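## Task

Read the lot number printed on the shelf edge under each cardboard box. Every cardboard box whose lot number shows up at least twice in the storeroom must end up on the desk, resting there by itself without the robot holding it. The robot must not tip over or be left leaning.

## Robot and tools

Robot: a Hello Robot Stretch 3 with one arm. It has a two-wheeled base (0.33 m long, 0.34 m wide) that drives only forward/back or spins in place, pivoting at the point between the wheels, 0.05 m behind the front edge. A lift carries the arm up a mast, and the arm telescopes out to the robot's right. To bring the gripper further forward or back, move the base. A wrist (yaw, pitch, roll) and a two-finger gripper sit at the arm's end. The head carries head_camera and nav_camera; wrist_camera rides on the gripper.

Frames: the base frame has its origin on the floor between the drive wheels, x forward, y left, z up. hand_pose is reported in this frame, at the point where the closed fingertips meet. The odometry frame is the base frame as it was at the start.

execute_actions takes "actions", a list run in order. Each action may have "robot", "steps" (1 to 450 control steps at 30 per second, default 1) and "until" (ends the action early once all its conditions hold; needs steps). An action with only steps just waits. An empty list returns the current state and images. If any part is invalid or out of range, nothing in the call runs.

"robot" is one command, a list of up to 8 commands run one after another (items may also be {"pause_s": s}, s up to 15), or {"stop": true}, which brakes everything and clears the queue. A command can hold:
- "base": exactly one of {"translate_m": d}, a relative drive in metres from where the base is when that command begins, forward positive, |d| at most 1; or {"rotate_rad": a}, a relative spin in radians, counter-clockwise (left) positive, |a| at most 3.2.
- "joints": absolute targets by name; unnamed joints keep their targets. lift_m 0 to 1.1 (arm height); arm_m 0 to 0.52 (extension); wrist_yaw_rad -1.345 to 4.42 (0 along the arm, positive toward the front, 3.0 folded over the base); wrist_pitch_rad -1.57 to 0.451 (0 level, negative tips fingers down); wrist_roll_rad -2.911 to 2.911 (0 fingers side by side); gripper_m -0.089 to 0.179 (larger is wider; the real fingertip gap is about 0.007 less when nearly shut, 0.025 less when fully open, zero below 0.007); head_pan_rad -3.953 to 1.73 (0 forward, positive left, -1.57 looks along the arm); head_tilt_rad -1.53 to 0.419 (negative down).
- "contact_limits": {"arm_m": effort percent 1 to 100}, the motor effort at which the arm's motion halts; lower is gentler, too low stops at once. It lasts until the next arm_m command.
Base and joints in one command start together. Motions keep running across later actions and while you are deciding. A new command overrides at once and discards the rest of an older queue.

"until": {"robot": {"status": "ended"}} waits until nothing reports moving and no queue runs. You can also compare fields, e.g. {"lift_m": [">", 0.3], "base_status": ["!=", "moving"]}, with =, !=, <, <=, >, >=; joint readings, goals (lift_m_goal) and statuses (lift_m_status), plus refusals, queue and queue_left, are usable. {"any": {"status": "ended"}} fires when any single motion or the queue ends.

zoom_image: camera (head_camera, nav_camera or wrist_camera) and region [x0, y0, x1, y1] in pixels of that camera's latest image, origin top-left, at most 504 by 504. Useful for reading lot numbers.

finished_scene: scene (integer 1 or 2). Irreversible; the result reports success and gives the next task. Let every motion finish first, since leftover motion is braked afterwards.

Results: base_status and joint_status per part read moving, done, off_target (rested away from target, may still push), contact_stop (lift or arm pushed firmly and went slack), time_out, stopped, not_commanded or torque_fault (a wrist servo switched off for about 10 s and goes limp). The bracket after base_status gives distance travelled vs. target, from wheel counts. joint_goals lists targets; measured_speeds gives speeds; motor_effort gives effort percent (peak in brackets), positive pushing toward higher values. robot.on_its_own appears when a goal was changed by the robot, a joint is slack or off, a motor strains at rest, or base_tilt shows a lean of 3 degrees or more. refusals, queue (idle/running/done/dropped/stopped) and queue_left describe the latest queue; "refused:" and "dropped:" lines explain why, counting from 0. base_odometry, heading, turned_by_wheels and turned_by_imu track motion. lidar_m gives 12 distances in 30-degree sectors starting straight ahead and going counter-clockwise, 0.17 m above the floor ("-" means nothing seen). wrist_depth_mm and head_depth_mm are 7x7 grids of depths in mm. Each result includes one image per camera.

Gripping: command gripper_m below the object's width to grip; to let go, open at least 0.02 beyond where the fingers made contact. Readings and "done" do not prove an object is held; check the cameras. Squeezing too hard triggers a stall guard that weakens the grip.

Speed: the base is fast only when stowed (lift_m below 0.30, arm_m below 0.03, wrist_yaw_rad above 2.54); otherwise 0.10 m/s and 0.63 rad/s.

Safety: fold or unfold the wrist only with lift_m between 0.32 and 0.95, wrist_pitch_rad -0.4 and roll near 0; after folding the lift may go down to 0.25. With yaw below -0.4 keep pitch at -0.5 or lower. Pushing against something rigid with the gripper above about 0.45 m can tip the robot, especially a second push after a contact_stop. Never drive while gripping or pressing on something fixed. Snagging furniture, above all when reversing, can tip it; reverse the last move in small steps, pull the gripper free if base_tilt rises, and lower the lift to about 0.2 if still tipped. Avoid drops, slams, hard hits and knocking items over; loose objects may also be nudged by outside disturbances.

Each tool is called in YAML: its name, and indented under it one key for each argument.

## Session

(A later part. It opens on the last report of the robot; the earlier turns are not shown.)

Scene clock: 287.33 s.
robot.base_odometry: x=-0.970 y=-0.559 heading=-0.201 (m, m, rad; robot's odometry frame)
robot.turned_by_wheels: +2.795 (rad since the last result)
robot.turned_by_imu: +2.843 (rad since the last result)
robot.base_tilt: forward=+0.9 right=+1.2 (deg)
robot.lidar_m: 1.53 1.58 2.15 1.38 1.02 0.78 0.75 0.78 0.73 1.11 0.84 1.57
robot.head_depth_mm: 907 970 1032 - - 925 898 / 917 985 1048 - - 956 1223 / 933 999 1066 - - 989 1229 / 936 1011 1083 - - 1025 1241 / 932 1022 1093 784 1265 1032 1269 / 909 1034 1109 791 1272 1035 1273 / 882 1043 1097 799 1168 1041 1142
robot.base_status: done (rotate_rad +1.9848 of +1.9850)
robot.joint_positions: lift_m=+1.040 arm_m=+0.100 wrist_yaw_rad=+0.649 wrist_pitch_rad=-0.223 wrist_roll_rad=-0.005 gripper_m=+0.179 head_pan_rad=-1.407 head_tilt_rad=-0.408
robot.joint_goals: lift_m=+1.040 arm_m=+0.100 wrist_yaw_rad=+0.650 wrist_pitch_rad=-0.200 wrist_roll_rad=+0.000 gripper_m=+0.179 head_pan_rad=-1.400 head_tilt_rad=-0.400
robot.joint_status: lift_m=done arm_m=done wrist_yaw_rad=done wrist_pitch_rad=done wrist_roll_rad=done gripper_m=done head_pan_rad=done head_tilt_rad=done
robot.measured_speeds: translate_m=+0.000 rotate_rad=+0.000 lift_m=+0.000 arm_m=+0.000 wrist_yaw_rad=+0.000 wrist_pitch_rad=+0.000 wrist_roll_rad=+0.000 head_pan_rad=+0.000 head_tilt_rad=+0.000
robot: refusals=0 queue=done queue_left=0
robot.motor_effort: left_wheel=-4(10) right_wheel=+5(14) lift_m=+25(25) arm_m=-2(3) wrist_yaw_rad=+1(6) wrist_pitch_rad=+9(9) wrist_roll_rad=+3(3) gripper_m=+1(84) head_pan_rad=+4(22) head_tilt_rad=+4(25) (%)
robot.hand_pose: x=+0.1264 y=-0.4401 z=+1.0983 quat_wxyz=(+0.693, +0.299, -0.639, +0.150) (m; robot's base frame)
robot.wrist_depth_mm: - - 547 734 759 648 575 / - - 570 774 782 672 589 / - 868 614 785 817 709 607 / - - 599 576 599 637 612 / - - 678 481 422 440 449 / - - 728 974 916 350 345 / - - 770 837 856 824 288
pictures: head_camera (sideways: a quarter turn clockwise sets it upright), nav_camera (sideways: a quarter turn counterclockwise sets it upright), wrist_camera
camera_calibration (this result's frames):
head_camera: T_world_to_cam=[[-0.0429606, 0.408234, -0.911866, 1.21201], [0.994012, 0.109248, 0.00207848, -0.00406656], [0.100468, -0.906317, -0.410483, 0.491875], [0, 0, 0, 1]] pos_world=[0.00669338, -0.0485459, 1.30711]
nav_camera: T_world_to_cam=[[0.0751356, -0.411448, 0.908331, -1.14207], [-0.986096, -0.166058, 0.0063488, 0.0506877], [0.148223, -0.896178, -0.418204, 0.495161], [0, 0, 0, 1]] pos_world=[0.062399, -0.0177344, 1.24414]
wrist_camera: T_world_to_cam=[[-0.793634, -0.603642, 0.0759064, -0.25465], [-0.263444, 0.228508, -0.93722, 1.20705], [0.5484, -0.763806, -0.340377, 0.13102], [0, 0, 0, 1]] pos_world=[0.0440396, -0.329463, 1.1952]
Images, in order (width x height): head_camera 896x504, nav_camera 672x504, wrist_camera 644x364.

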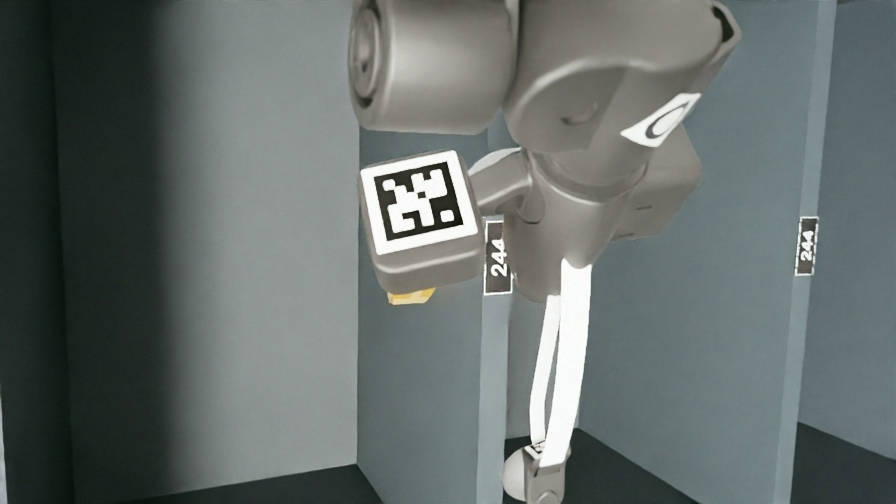

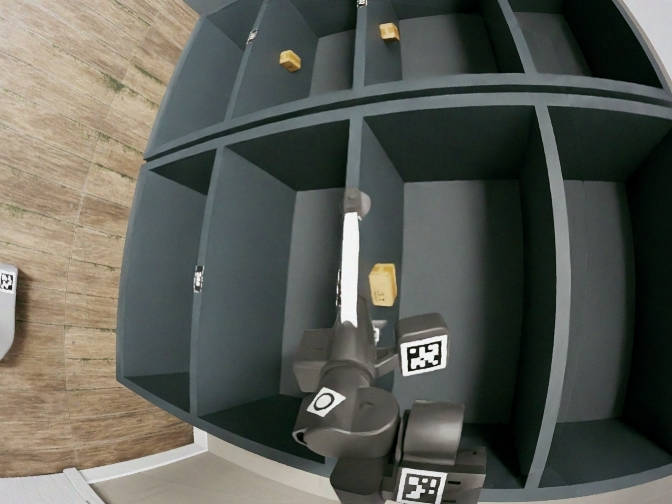

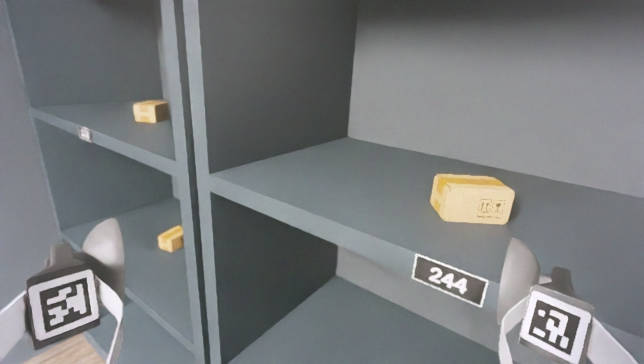

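execute_actions:
  actions:
    - {"robot":{"joints":{"arm_m":0.485,"lift_m":1.03}},"steps":300,"until":{"robot":{"status":"ended"}}}

Scene clock: 296.63 s.
robot.base_odometry: x=-0.970 y=-0.559 heading=-0.201 (m, m, rad; robot's odometry frame)
robot.turned_by_wheels: +0.000 (rad since the last result)
robot.turned_by_imu: -0.001 (rad since the last result)
robot.base_tilt: forward=+0.8 right=+1.3 (deg)
robot.lidar_m: 1.53 1.58 2.15 1.38 1.02 0.78 0.75 0.78 0.73 1.11 0.84 1.57
robot.head_depth_mm: 905 959 1033 759 1214 1011 898 / 919 973 - 765 1225 1017 1220 / 928 993 - 768 1242 1024 1231 / 939 1007 1072 775 1260 1027 1239 / 930 1023 1083 784 1285 1029 1268 / 909 1036 1107 789 1298 1035 1270 / 884 1037 1097 797 1164 1042 1140
robot.base_status: done (rotate_rad +1.9848 of +1.9850)
robot.joint_positions: lift_m=+1.030 arm_m=+0.485 wrist_yaw_rad=+0.649 wrist_pitch_rad=-0.223 wrist_roll_rad=-0.005 gripper_m=+0.179 head_pan_rad=-1.407 head_tilt_rad=-0.408
robot.joint_goals: lift_m=+1.030 arm_m=+0.485 wrist_yaw_rad=+0.650 wrist_pitch_rad=-0.200 wrist_roll_rad=+0.000 gripper_m=+0.179 head_pan_rad=-1.400 head_tilt_rad=-0.400
robot.joint_status: lift_m=done arm_m=done wrist_yaw_rad=done wrist_pitch_rad=done wrist_roll_rad=done gripper_m=done head_pan_rad=done head_tilt_rad=done
robot.measured_speeds: translate_m=+0.000 rotate_rad=+0.000 lift_m=+0.000 arm_m=+0.000 wrist_yaw_rad=+0.000 wrist_pitch_rad=+0.000 wrist_roll_rad=+0.000 head_pan_rad=+0.000 head_tilt_rad=+0.000
robot: refusals=0 queue=done queue_left=0
robot.motor_effort: left_wheel=-5(4) right_wheel=+5(5) lift_m=+18(27) arm_m=+2(3) wrist_yaw_rad=+1(1) wrist_pitch_rad=+9(9) wrist_roll_rad=+3(3) gripper_m=+1(0) head_pan_rad=+4(4) head_tilt_rad=+3(4) (%)
robot.hand_pose: x=+0.1264 y=-0.8245 z=+1.0887 quat_wxyz=(+0.693, +0.299, -0.639, +0.150) (m; robot's base frame)
robot.wrist_depth_mm: 370 442 523 457 387 335 294 / 382 451 553 478 399 346 305 / 392 470 585 507 415 359 312 / 407 468 523 502 440 373 322 / 357 368 374 385 399 377 332 / - 284 289 297 306 310 322 / 221 233 182 178 248 250 268
pictures: head_camera (sideways: a quarter turn clockwise sets it upright), nav_camera (sideways: a quarter turn counterclockwise sets it upright), wrist_camera
camera_calibration (this result's frames):
head_camera: T_world_to_cam=[[-0.0429595, 0.408227, -0.911869, 1.21202], [0.994012, 0.109248, 0.00207889, -0.00406709], [0.100468, -0.90632, -0.410476, 0.491866], [0, 0, 0, 1]] pos_world=[0.00669337, -0.0485459, 1.30711]
nav_camera: T_world_to_cam=[[0.0751345, -0.411441, 0.908334, -1.14208], [-0.986096, -0.166058, 0.00634882, 0.0506876], [0.148224, -0.896181, -0.418197, 0.495152], [0, 0, 0, 1]] pos_world=[0.0623991, -0.0177348, 1.24414]
wrist_camera: T_world_to_cam=[[-0.793634, -0.603642, 0.0759065, -0.485964], [-0.263444, 0.228508, -0.93722, 1.28587], [0.5484, -0.763806, -0.340377, -0.165869], [0, 0, 0, 1]] pos_world=[0.0440396, -0.713871, 1.18557]
Images, in order (width x height): head_camera 896x504, nav_camera 672x504, wrist_camera 644x364.

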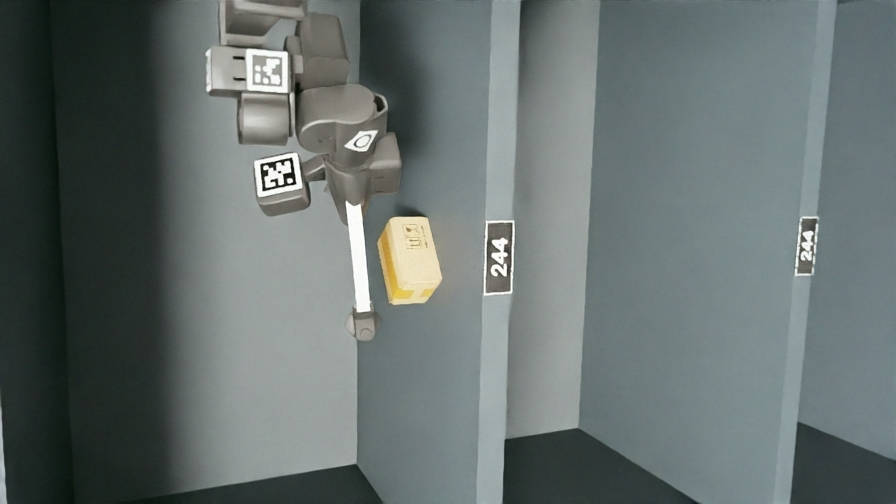

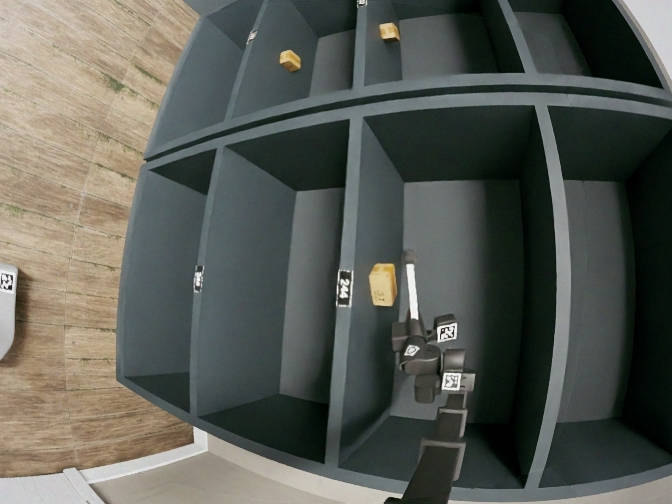

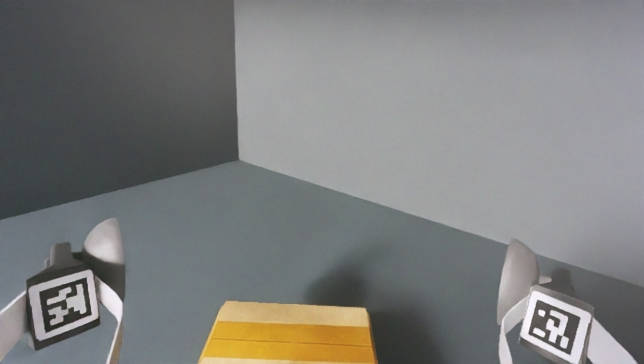

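execute_actions:
  actions:
    - {"robot":[{"base":{"translate_m":0.009},"joints":{"lift_m":0.965}},{"joints":{"gripper_m":0.05}}],"steps":300,"until":{"robot":{"status":"ended"}}}

Scene clock: 306.80 s.
robot.base_odometry: x=-0.962 y=-0.560 heading=-0.201 (m, m, rad; robot's odometry frame)
robot.turned_by_wheels: +0.000 (rad since the last result)
robot.turned_by_imu: -0.001 (rad since the last result)
robot.base_tilt: forward=+0.8 right=+1.3 (deg)
robot.lidar_m: 1.51 1.57 2.14 1.38 1.02 0.80 0.76 0.79 0.74 1.11 0.84 1.57
robot.head_depth_mm: 907 971 1018 716 1212 1019 898 / 919 983 1033 684 1224 1022 1223 / 928 993 1058 693 1238 1021 1230 / 941 1009 1080 751 1261 1028 1231 / 932 1020 1092 783 1272 1033 1269 / 911 1035 1106 789 1291 1036 1271 / 887 1036 1092 796 1142 1039 1124
robot.base_status: done (translate_m +0.0090 of +0.0090)
robot.joint_positions: lift_m=+0.965 arm_m=+0.485 wrist_yaw_rad=+0.649 wrist_pitch_rad=-0.223 wrist_roll_rad=-0.005 gripper_m=+0.051 head_pan_rad=-1.407 head_tilt_rad=-0.408
robot.joint_goals: lift_m=+0.965 arm_m=+0.485 wrist_yaw_rad=+0.650 wrist_pitch_rad=-0.200 wrist_roll_rad=+0.000 gripper_m=+0.050 head_pan_rad=-1.400 head_tilt_rad=-0.400
robot.joint_status: lift_m=done arm_m=done wrist_yaw_rad=done wrist_pitch_rad=done wrist_roll_rad=done gripper_m=done head_pan_rad=done head_tilt_rad=done
robot.measured_speeds: translate_m=+0.000 rotate_rad=+0.000 lift_m=+0.000 arm_m=+0.000 wrist_yaw_rad=+0.000 wrist_pitch_rad=+0.000 wrist_roll_rad=+0.000 head_pan_rad=+0.000 head_tilt_rad=+0.000
robot: refusals=0 queue=done queue_left=0
robot.motor_effort: left_wheel=-4(6) right_wheel=+5(13) lift_m=+19(20) arm_m=+2(2) wrist_yaw_rad=+1(1) wrist_pitch_rad=+9(9) wrist_roll_rad=+3(3) gripper_m=-26(90) head_pan_rad=+4(4) head_tilt_rad=+4(3) (%)
robot.hand_pose: x=+0.1264 y=-0.8245 z=+1.0237 quat_wxyz=(+0.693, +0.299, -0.639, +0.150) (m; robot's base frame)
robot.wrist_depth_mm: 362 431 522 461 387 336 296 / 375 444 546 477 401 345 303 / 386 452 539 486 418 358 314 / 322 332 347 361 376 360 323 / 232 241 149 151 206 270 280 / 183 193 127 129 130 207 211 / 156 148 136 137 139 165 169
pictures: head_camera (sideways: a quarter turn clockwise sets it upright), nav_camera (sideways: a quarter turn counterclockwise sets it upright), wrist_camera
camera_calibration (this result's frames):
head_camera: T_world_to_cam=[[-0.0429595, 0.408227, -0.911869, 1.21202], [0.994012, 0.109248, 0.00207889, -0.00406709], [0.100469, -0.90632, -0.410476, 0.491866], [0, 0, 0, 1]] pos_world=[0.00669337, -0.0485459, 1.30711]
nav_camera: T_world_to_cam=[[0.0751346, -0.411441, 0.908334, -1.14208], [-0.986096, -0.166058, 0.00634882, 0.0506876], [0.148224, -0.896181, -0.418197, 0.495152], [0, 0, 0, 1]] pos_world=[0.0623991, -0.0177348, 1.24414]
wrist_camera: T_world_to_cam=[[-0.793634, -0.603642, 0.075908, -0.481034], [-0.263445, 0.228507, -0.93722, 1.22495], [0.5484, -0.763807, -0.340377, -0.187998], [0, 0, 0, 1]] pos_world=[0.0440396, -0.713876, 1.12057]
Images, in order (width x height): head_camera 896x504, nav_camera 672x504, wrist_camera 644x364.

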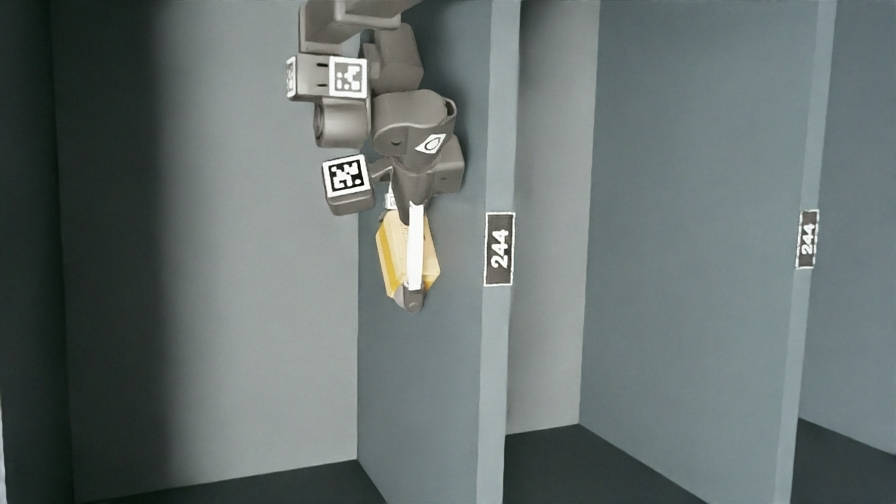

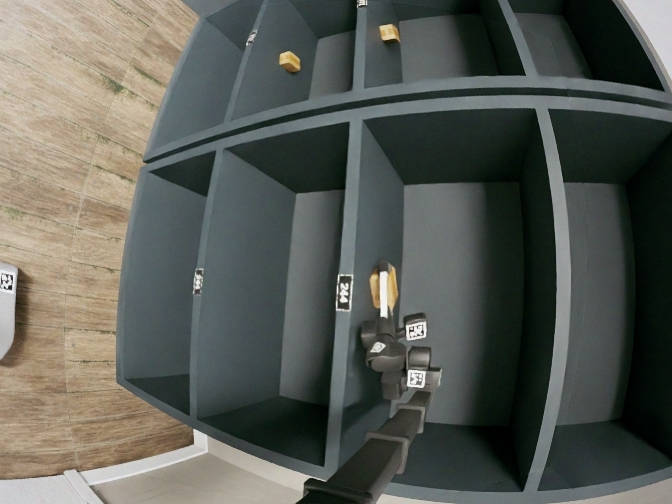

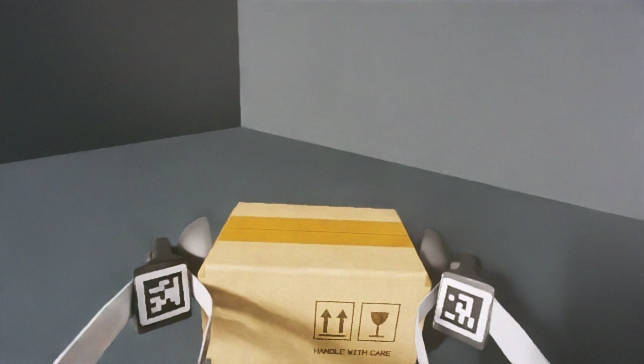

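execute_actions:
  actions:
    - {"robot":{"joints":{"lift_m":0.99}},"steps":100,"until":{"robot":{"lift_m":[">",0.982]}}}
    - {"robot":{"joints":{"arm_m":0.1,"head_pan_rad":-1.57,"head_tilt_rad":-0.7}},"steps":300,"until":{"robot":{"arm_m":["<",0.2]}}}
    - {"robot":{"base":{"rotate_rad":-1.38},"joints":{"lift_m":0.73,"wrist_yaw_rad":0.0}},"steps":300,"until":{"robot":{"base_status":["!=","moving"]}}}
    - {"robot":[{"base":{"translate_m":-0.3}},{"base":{"rotate_rad":-1.27}},{"joints":{"arm_m":0.48,"lift_m":0.715}}],"steps":450,"until":{"robot":{"status":"ended"}}}

Scene clock: 332.43 s.
robot.base_odometry: x=-0.959 y=-0.260 heading=-2.851 (m, m, rad; robot's odometry frame)
robot.turned_by_wheels: -2.650 (rad since the last result)
robot.turned_by_imu: -2.700 (rad since the last result)
robot.base_tilt: forward=+0.9 right=+1.3 (deg)
robot.lidar_m: 0.72 0.94 0.99 1.11 1.66 1.57 1.61 2.12 1.08 0.73 0.76 0.71
robot.head_depth_mm: 2898 1612 1136 885 781 1415 - / 2395 1610 1143 912 - 1348 1176 / 1799 1619 1199 830 1517 1330 1195 / 1446 1530 1198 843 1521 1343 1200 / 1202 1321 1154 922 1617 1393 1202 / 1034 1119 1138 956 1466 1383 1204 / 906 967 1032 1064 1232 1310 1202
robot.base_status: done (rotate_rad -1.2698 of -1.2700)
robot.joint_positions: lift_m=+0.715 arm_m=+0.480 wrist_yaw_rad=+0.002 wrist_pitch_rad=-0.228 wrist_roll_rad=-0.005 gripper_m=+0.051 head_pan_rad=-1.563 head_tilt_rad=-0.691
robot.joint_goals: lift_m=+0.715 arm_m=+0.480 wrist_yaw_rad=+0.000 wrist_pitch_rad=-0.200 wrist_roll_rad=+0.000 gripper_m=+0.050 head_pan_rad=-1.570 head_tilt_rad=-0.700
robot.joint_status: lift_m=done arm_m=done wrist_yaw_rad=done wrist_pitch_rad=done wrist_roll_rad=done gripper_m=done head_pan_rad=done head_tilt_rad=done
robot.measured_speeds: translate_m=+0.000 rotate_rad=+0.000 lift_m=+0.000 arm_m=+0.000 wrist_yaw_rad=+0.000 wrist_pitch_rad=+0.000 wrist_roll_rad=+0.000 head_pan_rad=+0.000 head_tilt_rad=+0.000
robot: refusals=0 queue=done queue_left=0
robot.motor_effort: left_wheel=+4(10) right_wheel=-5(13) lift_m=+20(28) arm_m=+3(5) wrist_yaw_rad=+0(3) wrist_pitch_rad=+11(11) wrist_roll_rad=+3(3) gripper_m=-17(19) head_pan_rad=-3(19) head_tilt_rad=-5(27) (%)
robot.hand_pose: x=-0.0210 y=-0.8688 z=+0.7724 quat_wxyz=(+0.704, +0.082, -0.700, -0.080) (m; robot's base frame)
robot.wrist_depth_mm: 338 415 552 830 - - - / 347 430 579 875 - - - / 356 442 570 694 756 821 907 / 353 379 391 412 426 449 472 / 268 276 153 152 225 311 320 / 210 221 127 129 130 238 243 / 179 170 136 136 139 190 194
pictures: head_camera (sideways: a quarter turn clockwise sets it upright), nav_camera (sideways: a quarter turn counterclockwise sets it upright), wrist_camera
camera_calibration (this result's frames):
head_camera: T_world_to_cam=[[0.0192806, 0.648429, -0.761031, 1.01495], [0.998889, -0.0452242, -0.0132261, 0.0158265], [-0.0429932, -0.759931, -0.648581, 0.802531], [0, 0, 0, 1]] pos_world=[-0.000874466, -0.0475416, 1.29313]
nav_camera: T_world_to_cam=[[0.0119917, -0.655289, 0.755283, -0.942129], [-0.999912, -0.0121961, 0.0052943, 0.0521469], [0.00574221, -0.75528, -0.655378, 0.804605], [0, 0, 0, 1]] pos_world=[0.0588199, -0.00902907, 1.23862]
wrist_camera: T_world_to_cam=[[-0.99711, -0.00344507, 0.0758978, -0.0884618], [-0.0723969, 0.346083, -0.935407, 1.06544], [-0.0230444, -0.938198, -0.345332, -0.386206], [0, 0, 0, 1]] pos_world=[-0.0199711, -0.731375, 0.869969]
Images, in order (width x height): head_camera 896x504, nav_camera 672x504, wrist_camera 644x364.

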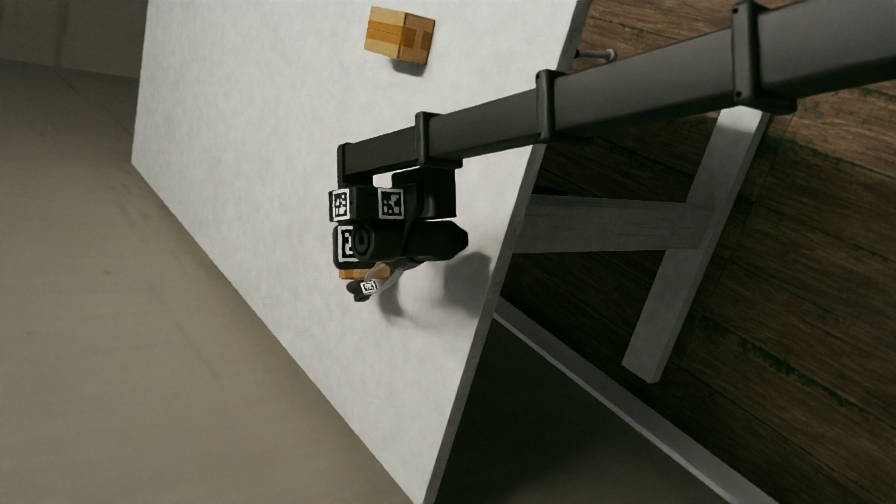

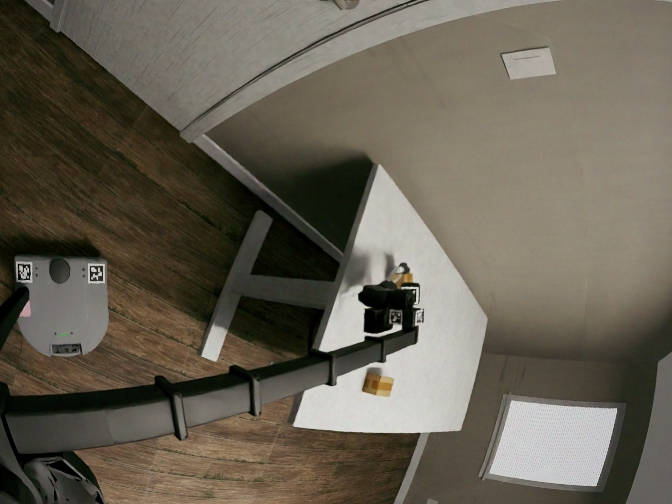

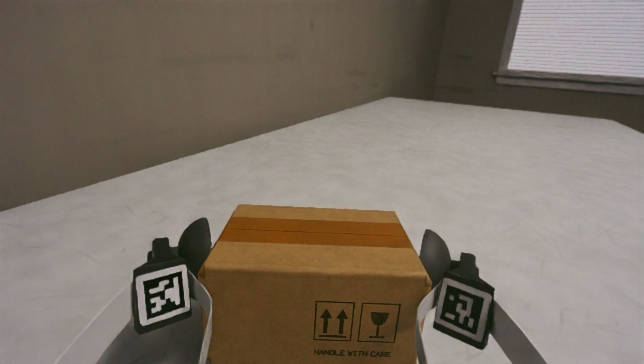

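execute_actions:
  actions:
    - {"robot":[{"joints":{"arm_m":0.51,"lift_m":0.705}},{"joints":{"lift_m":0.695}},{"joints":{"gripper_m":0.17}}],"steps":300,"until":{"robot":{"gripper_m":[">",0.15]}}}
    - {"robot":{"joints":{"arm_m":0.0,"lift_m":0.72}},"steps":300,"until":{"robot":{"arm_m":["<",0.3]}}}

execute_actions:
  actions:
    - {"robot":{"joints":{"gripper_m":0.04}},"steps":300,"until":{"robot":{"arm_m":["<",0.1]}}}
    - {"robot":{"joints":{"wrist_yaw_rad":3.0,"wrist_pitch_rad":-0.4,"lift_m":0.34,"head_pan_rad":0.0,"head_tilt_rad":-0.6}},"steps":300,"until":{"robot":{"wrist_yaw_rad":[">",0.8]}}}
    - {"robot":{"base":{"translate_m":-0.53}},"steps":300,"until":{"robot":{"wrist_yaw_rad":[">",2.9]}}}
    - {"robot":{"joints":{"lift_m":0.27}},"steps":300,"until":{"robot":{"status":"ended"}}}
    - {"robot":{"base":{"rotate_rad":-2.343}},"steps":300,"until":{"robot":{"status":"ended"}}}

Scene clock: 367.97 s.
robot.base_odometry: x=-0.959 y=-0.260 heading=-2.851 (m, m, rad; robot's odometry frame)
robot.turned_by_wheels: +0.000 (rad since the last result)
robot.turned_by_imu: -0.001 (rad since the last result)
robot.base_tilt: forward=+0.9 right=+1.2 (deg)
robot.lidar_m: 0.73 0.94 0.99 1.11 1.65 1.57 1.61 2.13 1.08 0.73 0.76 0.71
robot.head_depth_mm: 2886 1602 1138 881 781 1405 - / 2375 1615 1144 911 - 1318 1176 / 1798 1625 1146 946 1522 1331 1198 / 1441 1525 1152 950 1578 1338 1197 / 1205 1323 1154 950 1617 1391 1198 / 1034 1115 1134 956 1469 1394 1203 / 907 968 1038 1062 1229 1313 1206
robot.base_status: done (rotate_rad -1.2698 of -1.2700)
robot.joint_positions: lift_m=+0.720 arm_m=+0.299 wrist_yaw_rad=+0.002 wrist_pitch_rad=-0.225 wrist_roll_rad=-0.005 gripper_m=+0.170 head_pan_rad=-1.563 head_tilt_rad=-0.691
robot.joint_goals: lift_m=+0.720 arm_m=+0.000 wrist_yaw_rad=+0.000 wrist_pitch_rad=-0.200 wrist_roll_rad=+0.000 gripper_m=+0.170 head_pan_rad=-1.570 head_tilt_rad=-0.700
robot.joint_status: lift_m=moving arm_m=moving wrist_yaw_rad=done wrist_pitch_rad=done wrist_roll_rad=done gripper_m=done head_pan_rad=done head_tilt_rad=done
robot.measured_speeds: translate_m=+0.000 rotate_rad=+0.000 lift_m=+0.000 arm_m=-0.140 wrist_yaw_rad=+0.000 wrist_pitch_rad=+0.000 wrist_roll_rad=+0.000 head_pan_rad=+0.000 head_tilt_rad=+0.000
robot: refusals=0 queue=running queue_left=0
robot.motor_effort: left_wheel=+4(4) right_wheel=-6(6) lift_m=+26(27) arm_m=-4(3) wrist_yaw_rad=-1(2) wrist_pitch_rad=+9(11) wrist_roll_rad=+3(3) gripper_m=+0(84) head_pan_rad=-3(3) head_tilt_rad=-5(6) (%)
robot.hand_pose: x=-0.0210 y=-0.6879 z=+0.7778 quat_wxyz=(+0.705, +0.081, -0.701, -0.079) (m; robot's base frame)
robot.wrist_depth_mm: 405 498 664 982 - - - / 416 515 691 - - - - / 430 528 645 742 810 885 - / 385 395 414 341 451 474 502 / 281 295 294 304 313 327 304 / - 225 230 235 241 244 253 / 196 184 188 192 196 192 212
pictures: head_camera (sideways: a quarter turn clockwise sets it upright), nav_camera (sideways: a quarter turn counterclockwise sets it upright), wrist_camera
camera_calibration (this result's frames):
head_camera: T_world_to_cam=[[0.0192805, 0.648445, -0.761018, 1.01494], [0.998889, -0.0452239, -0.0132272, 0.0158279], [-0.0429933, -0.759917, -0.648596, 0.802552], [0, 0, 0, 1]] pos_world=[-0.000874467, -0.0475414, 1.29313]
nav_camera: T_world_to_cam=[[0.0119919, -0.655305, 0.755269, -0.942111], [-0.999912, -0.0121962, 0.00529421, 0.0521471], [0.00574211, -0.755266, -0.655393, 0.804625], [0, 0, 0, 1]] pos_world=[0.0588199, -0.00902778, 1.23862]
wrist_camera: T_world_to_cam=[[-0.99711, -0.00318271, 0.0758988, -0.0880755], [-0.0723821, 0.343048, -0.936525, 1.00672], [-0.0230563, -0.939312, -0.342287, -0.217753], [0, 0, 0, 1]] pos_world=[-0.0199731, -0.550172, 0.874968]
Images, in order (width x height): head_camera 896x504, nav_camera 672x504, wrist_camera 644x364.

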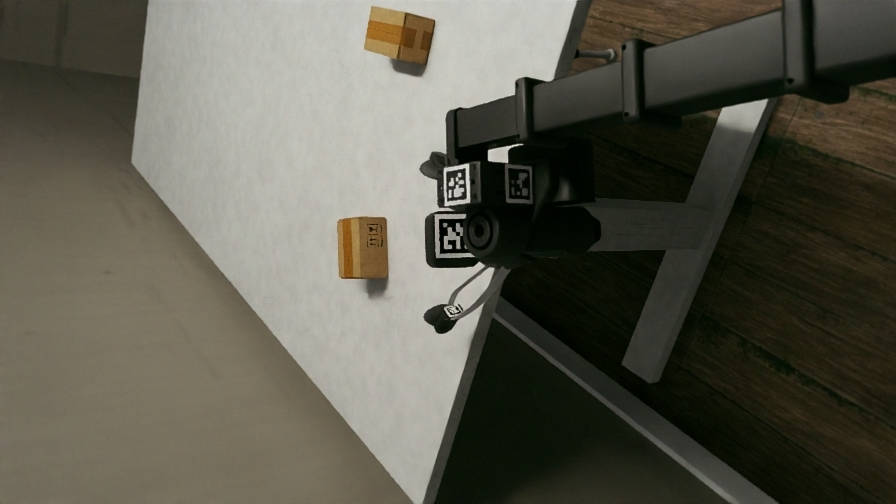

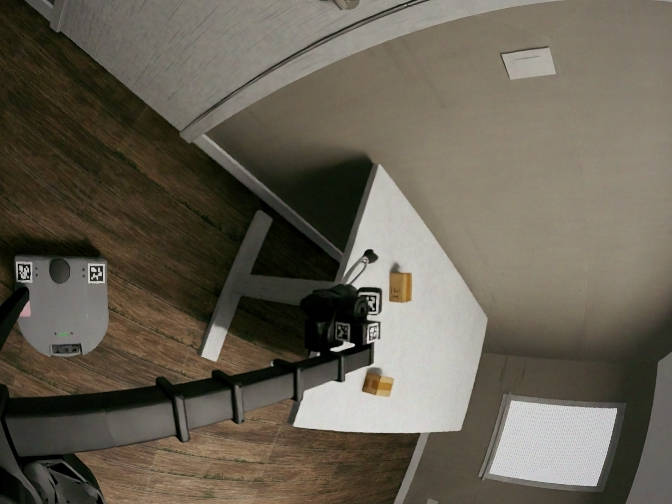

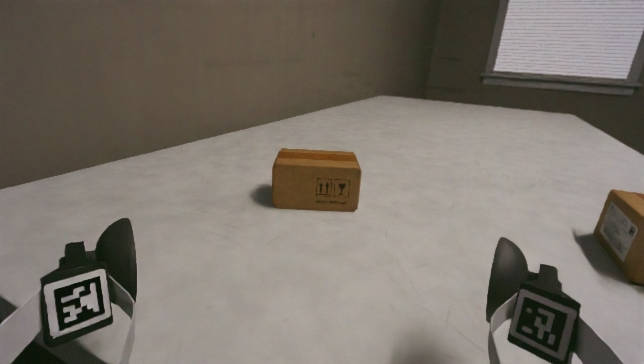

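Scene clock: 378.37 s.
robot.base_odometry: x=-0.451 y=-0.108 heading=+1.090 (m, m, rad; robot's odometry frame)
robot.turned_by_wheels: -2.343 (rad since the last result)
robot.turned_by_imu: -2.385 (rad since the last result)
robot.base_tilt: forward=+0.9 right=+1.3 (deg)
robot.lidar_m: 2.05 1.84 0.87 0.85 1.20 1.33 1.42 1.20 1.31 1.10 1.10 1.24
robot.head_depth_mm: 1569 1666 1772 1913 1774 1458 1237 / 1841 1978 2121 2177 1774 1465 1242 / 2954 3283 2978 2256 1780 1466 1246 / 2865 3158 3114 2268 1778 1470 1250 / 2761 3059 3157 2277 1788 1477 1250 / 2694 2936 3107 2293 1811 1472 1254 / 2592 2858 3014 2303 1795 1476 1255
robot.base_status: done (rotate_rad -2.3428 of -2.3430)
robot.joint_positions: lift_m=+0.270 arm_m=+0.003 wrist_yaw_rad=+2.997 wrist_pitch_rad=-0.415 wrist_roll_rad=-0.004 gripper_m=+0.040 head_pan_rad=-0.007 head_tilt_rad=-0.605
robot.joint_goals: lift_m=+0.270 arm_m=+0.000 wrist_yaw_rad=+3.000 wrist_pitch_rad=-0.400 wrist_roll_rad=+0.000 gripper_m=+0.040 head_pan_rad=+0.000 head_tilt_rad=-0.600
robot.joint_status: lift_m=done arm_m=done wrist_yaw_rad=done wrist_pitch_rad=done wrist_roll_rad=done gripper_m=done head_pan_rad=done head_tilt_rad=done
robot.measured_speeds: translate_m=+0.000 rotate_rad=+0.000 lift_m=+0.000 arm_m=+0.000 wrist_yaw_rad=+0.000 wrist_pitch_rad=+0.000 wrist_roll_rad=+0.000 head_pan_rad=+0.000 head_tilt_rad=+0.000
robot: refusals=0 queue=done queue_left=0
robot.motor_effort: left_wheel=+4(13) right_wheel=-6(15) lift_m=+18(26) arm_m=-2(2) wrist_yaw_rad=+2(4) wrist_pitch_rad=+5(10) wrist_roll_rad=+3(3) gripper_m=+0(82) head_pan_rad=+4(51) head_tilt_rad=+2(12) (%)
robot.hand_pose: x=+0.0111 y=+0.0745 z=+0.2836 quat_wxyz=(+0.195, +0.699, +0.096, +0.681) (m; robot's base frame)
robot.wrist_depth_mm: 900 - - - - - - / 960 - - - - - - / 943 - - 973 - - - / 706 710 750 782 762 822 852 / 577 580 640 623 634 649 674 / 483 493 - 533 538 537 550 / - - - - 431 452 459
pictures: head_camera (sideways: a quarter turn clockwise sets it upright), nav_camera (sideways: a quarter turn counterclockwise sets it upright), wrist_camera
camera_calibration (this result's frames):
head_camera: T_world_to_cam=[[-0.579806, 0.0282584, -0.814264, 1.088], [0.0607251, 0.998117, -0.00860118, 0.0155294], [0.812488, -0.0544333, -0.580431, 0.708658], [0, 0, 0, 1]] pos_world=[0.05411, -0.00767068, 1.29738]
nav_camera: T_world_to_cam=[[0.587592, 0.0029074, 0.809152, -1.01586], [-0.00285487, -0.99998, 0.00566623, 0.04558], [0.809152, -0.00563946, -0.587572, 0.711499], [0, 0, 0, 1]] pos_world=[0.0213304, 0.0525451, 1.23978]
wrist_camera: T_world_to_cam=[[0.988978, -0.128163, 0.0741429, -0.0283174], [-0.00307459, -0.518417, -0.855122, 0.324966], [0.148032, 0.845469, -0.513097, 0.243549], [0, 0, 0, 1]] pos_world=[-0.00704865, -0.0410742, 0.404949]
Images, in order (width x height): head_camera 896x504, nav_camera 672x504, wrist_camera 644x364.

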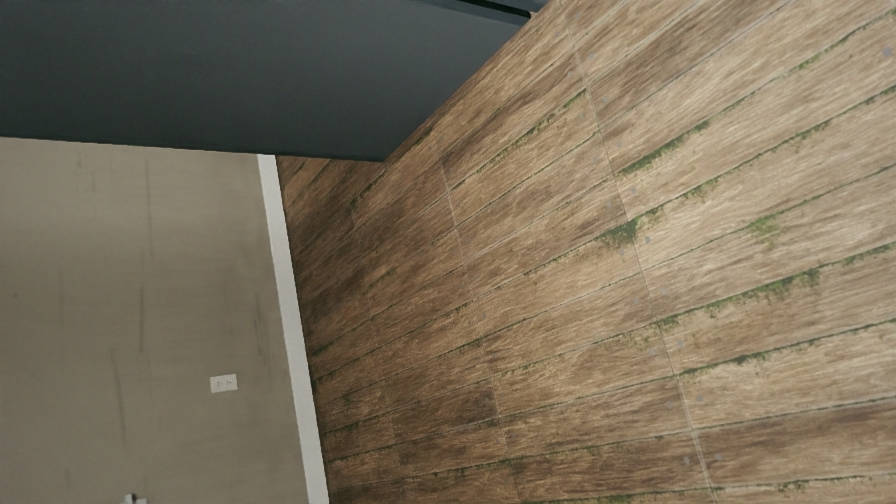

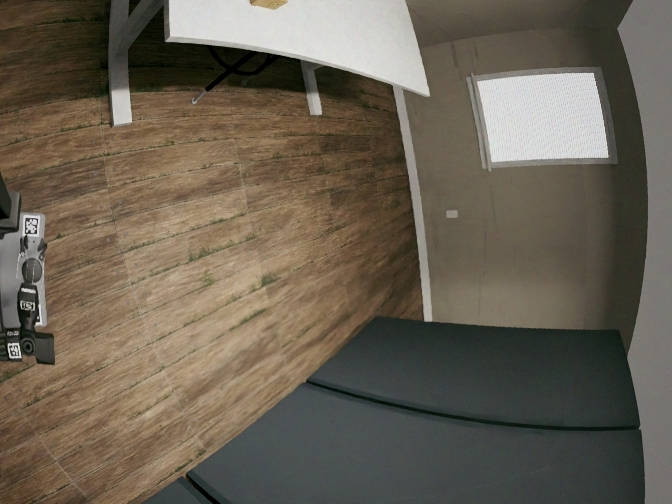

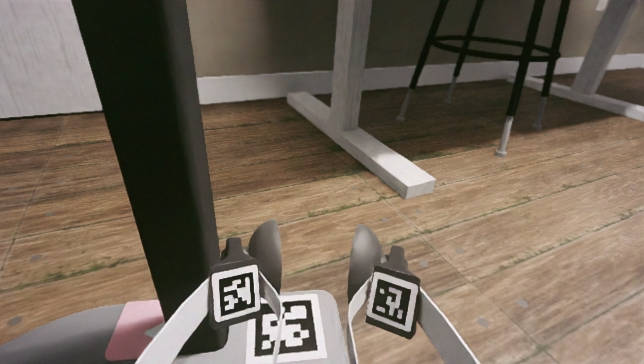

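execute_actions:
  actions:
    - {"robot":{"base":{"translate_m":1.0}},"steps":300,"until":{"robot":{"translate_m":[">",0.8]}}}
    - {"robot":{"base":{"translate_m":1.0}},"steps":300,"until":{"robot":{"translate_m":[">",0.8]}}}
    - {"robot":[{"base":{"translate_m":0.96}},{"base":{"rotate_rad":-1.26},"joints":{"head_tilt_rad":-0.45,"head_pan_rad":-0.2}}],"steps":300,"until":{"robot":{"status":"ended"}}}

Scene clock: 394.80 s.
robot.base_odometry: x=+0.738 y=+2.169 heading=-0.170 (m, m, rad; robot's odometry frame)
robot.turned_by_wheels: -1.260 (rad since the last result)
robot.turned_by_imu: -1.286 (rad since the last result)
robot.base_tilt: forward=+0.8 right=+1.3 (deg)
robot.lidar_m: 1.79 0.92 0.67 0.65 0.67 0.92 1.97 1.71 2.07 1.26 0.50 0.53
robot.head_depth_mm: 637 666 694 727 762 804 849 / 1632 1779 1901 2059 1009 1043 1126 / 1593 1727 1872 2079 2111 1654 1360 / 1556 1697 1844 2002 2121 1663 1367 / 1529 1655 1794 1961 2072 1668 1369 / 1503 1605 1750 1897 2034 1671 1374 / 1469 1582 1705 1866 1995 1671 1383
robot.base_status: done (rotate_rad -1.2598 of -1.2600)
robot.joint_positions: lift_m=+0.270 arm_m=+0.003 wrist_yaw_rad=+2.997 wrist_pitch_rad=-0.415 wrist_roll_rad=-0.004 gripper_m=+0.040 head_pan_rad=-0.193 head_tilt_rad=-0.457
robot.joint_goals: lift_m=+0.270 arm_m=+0.000 wrist_yaw_rad=+3.000 wrist_pitch_rad=-0.400 wrist_roll_rad=+0.000 gripper_m=+0.040 head_pan_rad=-0.200 head_tilt_rad=-0.450
robot.joint_status: lift_m=done arm_m=done wrist_yaw_rad=done wrist_pitch_rad=done wrist_roll_rad=done gripper_m=done head_pan_rad=done head_tilt_rad=done
robot.measured_speeds: translate_m=+0.000 rotate_rad=+0.000 lift_m=+0.000 arm_m=+0.000 wrist_yaw_rad=+0.000 wrist_pitch_rad=+0.000 wrist_roll_rad=+0.000 head_pan_rad=+0.000 head_tilt_rad=+0.000
robot: refusals=0 queue=done queue_left=0
robot.motor_effort: left_wheel=+5(14) right_wheel=-6(15) lift_m=+19(19) arm_m=-2(2) wrist_yaw_rad=+3(2) wrist_pitch_rad=+6(5) wrist_roll_rad=+3(2) gripper_m=-1(0) head_pan_rad=-3(21) head_tilt_rad=+3(18) (%)
robot.hand_pose: x=+0.0110 y=+0.0745 z=+0.2836 quat_wxyz=(+0.195, +0.699, +0.096, +0.681) (m; robot's base frame)
robot.wrist_depth_mm: 571 - 617 628 658 672 714 / 616 - 667 677 706 749 775 / 658 - 710 737 782 800 843 / 690 693 753 763 787 830 857 / 578 585 626 613 627 642 658 / 490 493 - 529 535 529 548 / - - - - 433 459 457
pictures: head_camera (sideways: a quarter turn clockwise sets it upright), nav_camera (sideways: a quarter turn counterclockwise sets it upright), wrist_camera
camera_calibration (this result's frames):
head_camera: T_world_to_cam=[[-0.441055, 0.110935, -0.890597, 1.1867], [0.245072, 0.969505, -0.000604476, 0.00399496], [0.863371, -0.218527, -0.454792, 0.54488], [0, 0, 0, 1]] pos_world=[0.0519855, -0.0164481, 1.30468]
nav_camera: T_world_to_cam=[[0.455131, -0.0818767, 0.886652, -1.11611], [-0.188739, -0.982008, 0.00619996, 0.0460179], [0.870192, -0.170167, -0.462395, 0.548261], [0, 0, 0, 1]] pos_world=[0.0395696, 0.0471026, 1.24283]
wrist_camera: T_world_to_cam=[[0.988988, -0.128082, 0.07414, -0.0283037], [-0.00306395, -0.518585, -0.855021, 0.324898], [0.147961, 0.845378, -0.513267, 0.243601], [0, 0, 0, 1]] pos_world=[-0.00705595, -0.0410733, 0.404925]
Images, in order (width x height): head_camera 896x504, nav_camera 672x504, wrist_camera 644x364.

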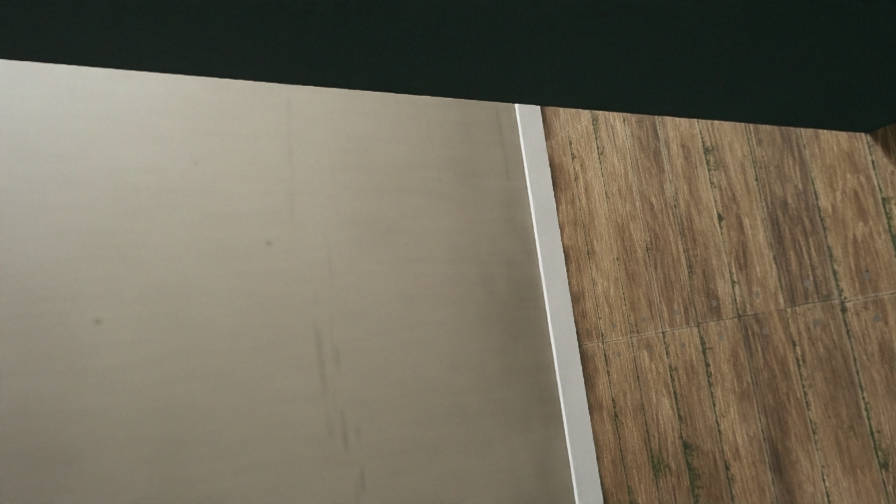

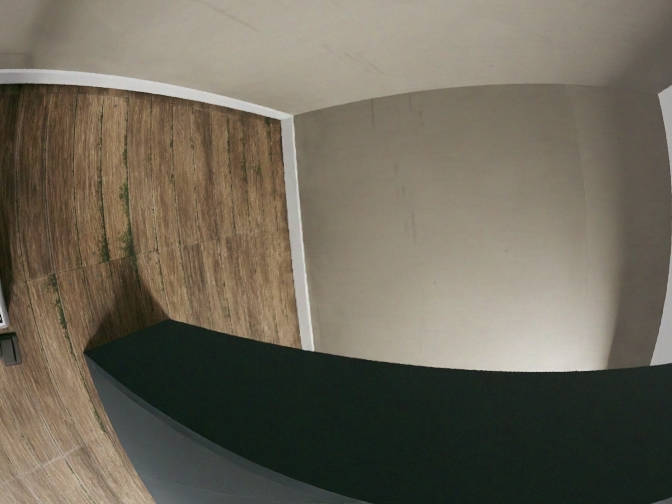

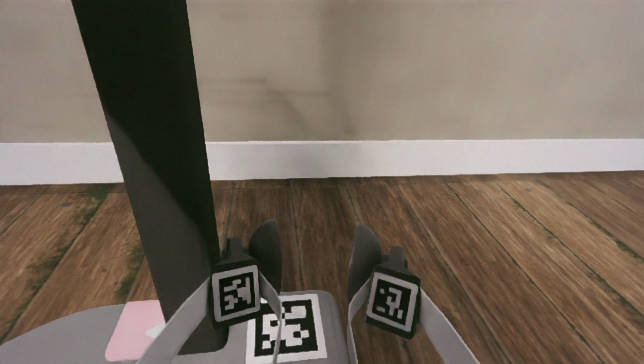

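execute_actions:
  actions:
    - {"robot":{"base":{"translate_m":1.0}},"steps":300,"until":{"robot":{"translate_m":[">",0.6]}}}
    - {"robot":[{"base":{"translate_m":0.83}},{"base":{"rotate_rad":-1.56},"joints":{"head_tilt_rad":-0.4,"head_pan_rad":-0.35}}],"steps":300,"until":{"robot":{"status":"ended"}}}

Scene clock: 408.20 s.
robot.base_odometry: x=+2.150 y=+1.926 heading=-1.730 (m, m, rad; robot's odometry frame)
robot.turned_by_wheels: -1.560 (rad since the last result)
robot.turned_by_imu: -1.590 (rad since the last result)
robot.base_tilt: forward=+0.8 right=+1.2 (deg)
robot.lidar_m: 1.37 0.50 0.37 0.36 0.37 0.51 0.65 0.67 0.93 2.56 0.76 1.42
robot.head_depth_mm: 1230 1373 1319 1615 1318 1575 1328 / 1205 1310 1381 1558 1517 1638 1388 / 1239 1327 1443 1553 1703 1691 1407 / 2003 2164 2326 2377 2235 1745 1414 / 2040 2898 3099 3104 2290 1759 1416 / 3349 3792 - 3330 2296 1756 1427 / 3472 3719 3987 3305 2325 1768 1434
robot.base_status: done (rotate_rad -1.5598 of -1.5600)
robot.joint_positions: lift_m=+0.270 arm_m=+0.003 wrist_yaw_rad=+2.998 wrist_pitch_rad=-0.415 wrist_roll_rad=-0.004 gripper_m=+0.040 head_pan_rad=-0.343 head_tilt_rad=-0.408
robot.joint_goals: lift_m=+0.270 arm_m=+0.000 wrist_yaw_rad=+3.000 wrist_pitch_rad=-0.400 wrist_roll_rad=+0.000 gripper_m=+0.040 head_pan_rad=-0.350 head_tilt_rad=-0.400
robot.joint_status: lift_m=done arm_m=done wrist_yaw_rad=done wrist_pitch_rad=done wrist_roll_rad=done gripper_m=done head_pan_rad=done head_tilt_rad=done
robot.measured_speeds: translate_m=+0.000 rotate_rad=+0.000 lift_m=+0.000 arm_m=+0.000 wrist_yaw_rad=+0.000 wrist_pitch_rad=+0.000 wrist_roll_rad=+0.000 head_pan_rad=+0.000 head_tilt_rad=+0.000
robot: refusals=0 queue=done queue_left=0
robot.motor_effort: left_wheel=+4(13) right_wheel=-6(15) lift_m=+19(19) arm_m=-2(3) wrist_yaw_rad=+4(3) wrist_pitch_rad=+6(6) wrist_roll_rad=+2(3) gripper_m=+0(0) head_pan_rad=-3(20) head_tilt_rad=+3(11) (%)
robot.hand_pose: x=+0.0110 y=+0.0745 z=+0.2835 quat_wxyz=(+0.195, +0.699, +0.096, +0.681) (m; robot's base frame)
robot.wrist_depth_mm: 333 - 351 366 382 393 406 / 359 - 384 394 411 431 440 / 385 - 416 428 446 467 488 / 419 429 455 474 492 521 543 / 451 460 488 510 538 559 595 / 472 488 - 528 537 531 543 / - - - - 436 453 462
pictures: head_camera (sideways: a quarter turn clockwise sets it upright), nav_camera (sideways: a quarter turn counterclockwise sets it upright), wrist_camera
camera_calibration (this result's frames):
head_camera: T_world_to_cam=[[-0.37755, 0.160644, -0.911948, 1.21416], [0.387245, 0.921974, 0.00208938, -0.000379452], [0.841128, -0.352359, -0.4103, 0.48712], [0, 0, 0, 1]] pos_world=[0.0488237, -0.0230574, 1.30712]
nav_camera: T_world_to_cam=[[0.395987, -0.13408, 0.908415, -1.14414], [-0.333742, -0.942643, 0.00634938, 0.0467075], [0.85546, -0.30569, -0.418022, 0.49061], [0, 0, 0, 1]] pos_world=[0.0489552, 0.0405972, 1.24414]
wrist_camera: T_world_to_cam=[[0.988994, -0.12804, 0.0741389, -0.0282968], [-0.00305572, -0.51866, -0.854975, 0.324867], [0.147924, 0.845339, -0.513342, 0.243625], [0, 0, 0, 1]] pos_world=[-0.00705988, -0.0410736, 0.404915]
Images, in order (width x height): head_camera 896x504, nav_camera 672x504, wrist_camera 644x364.

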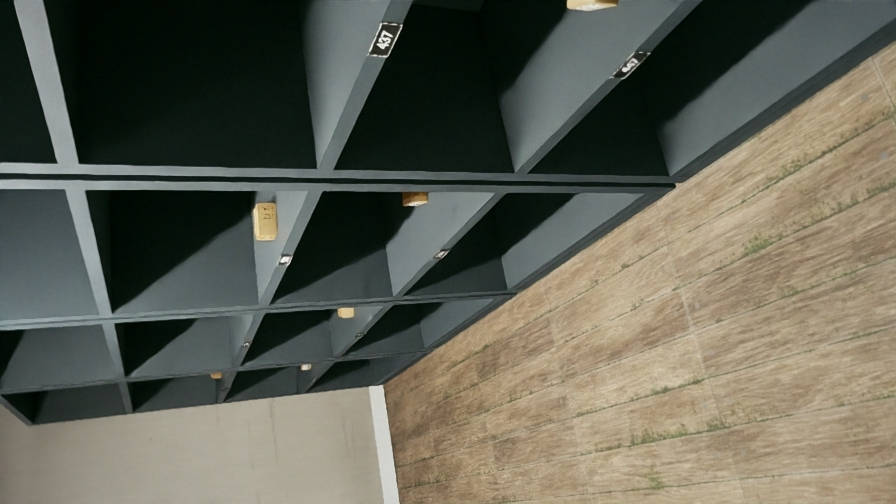

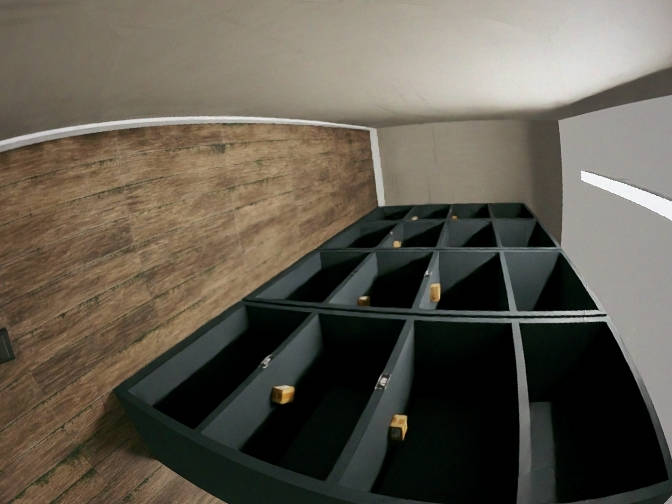

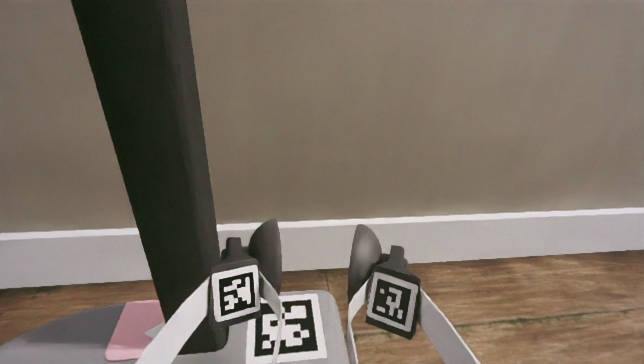

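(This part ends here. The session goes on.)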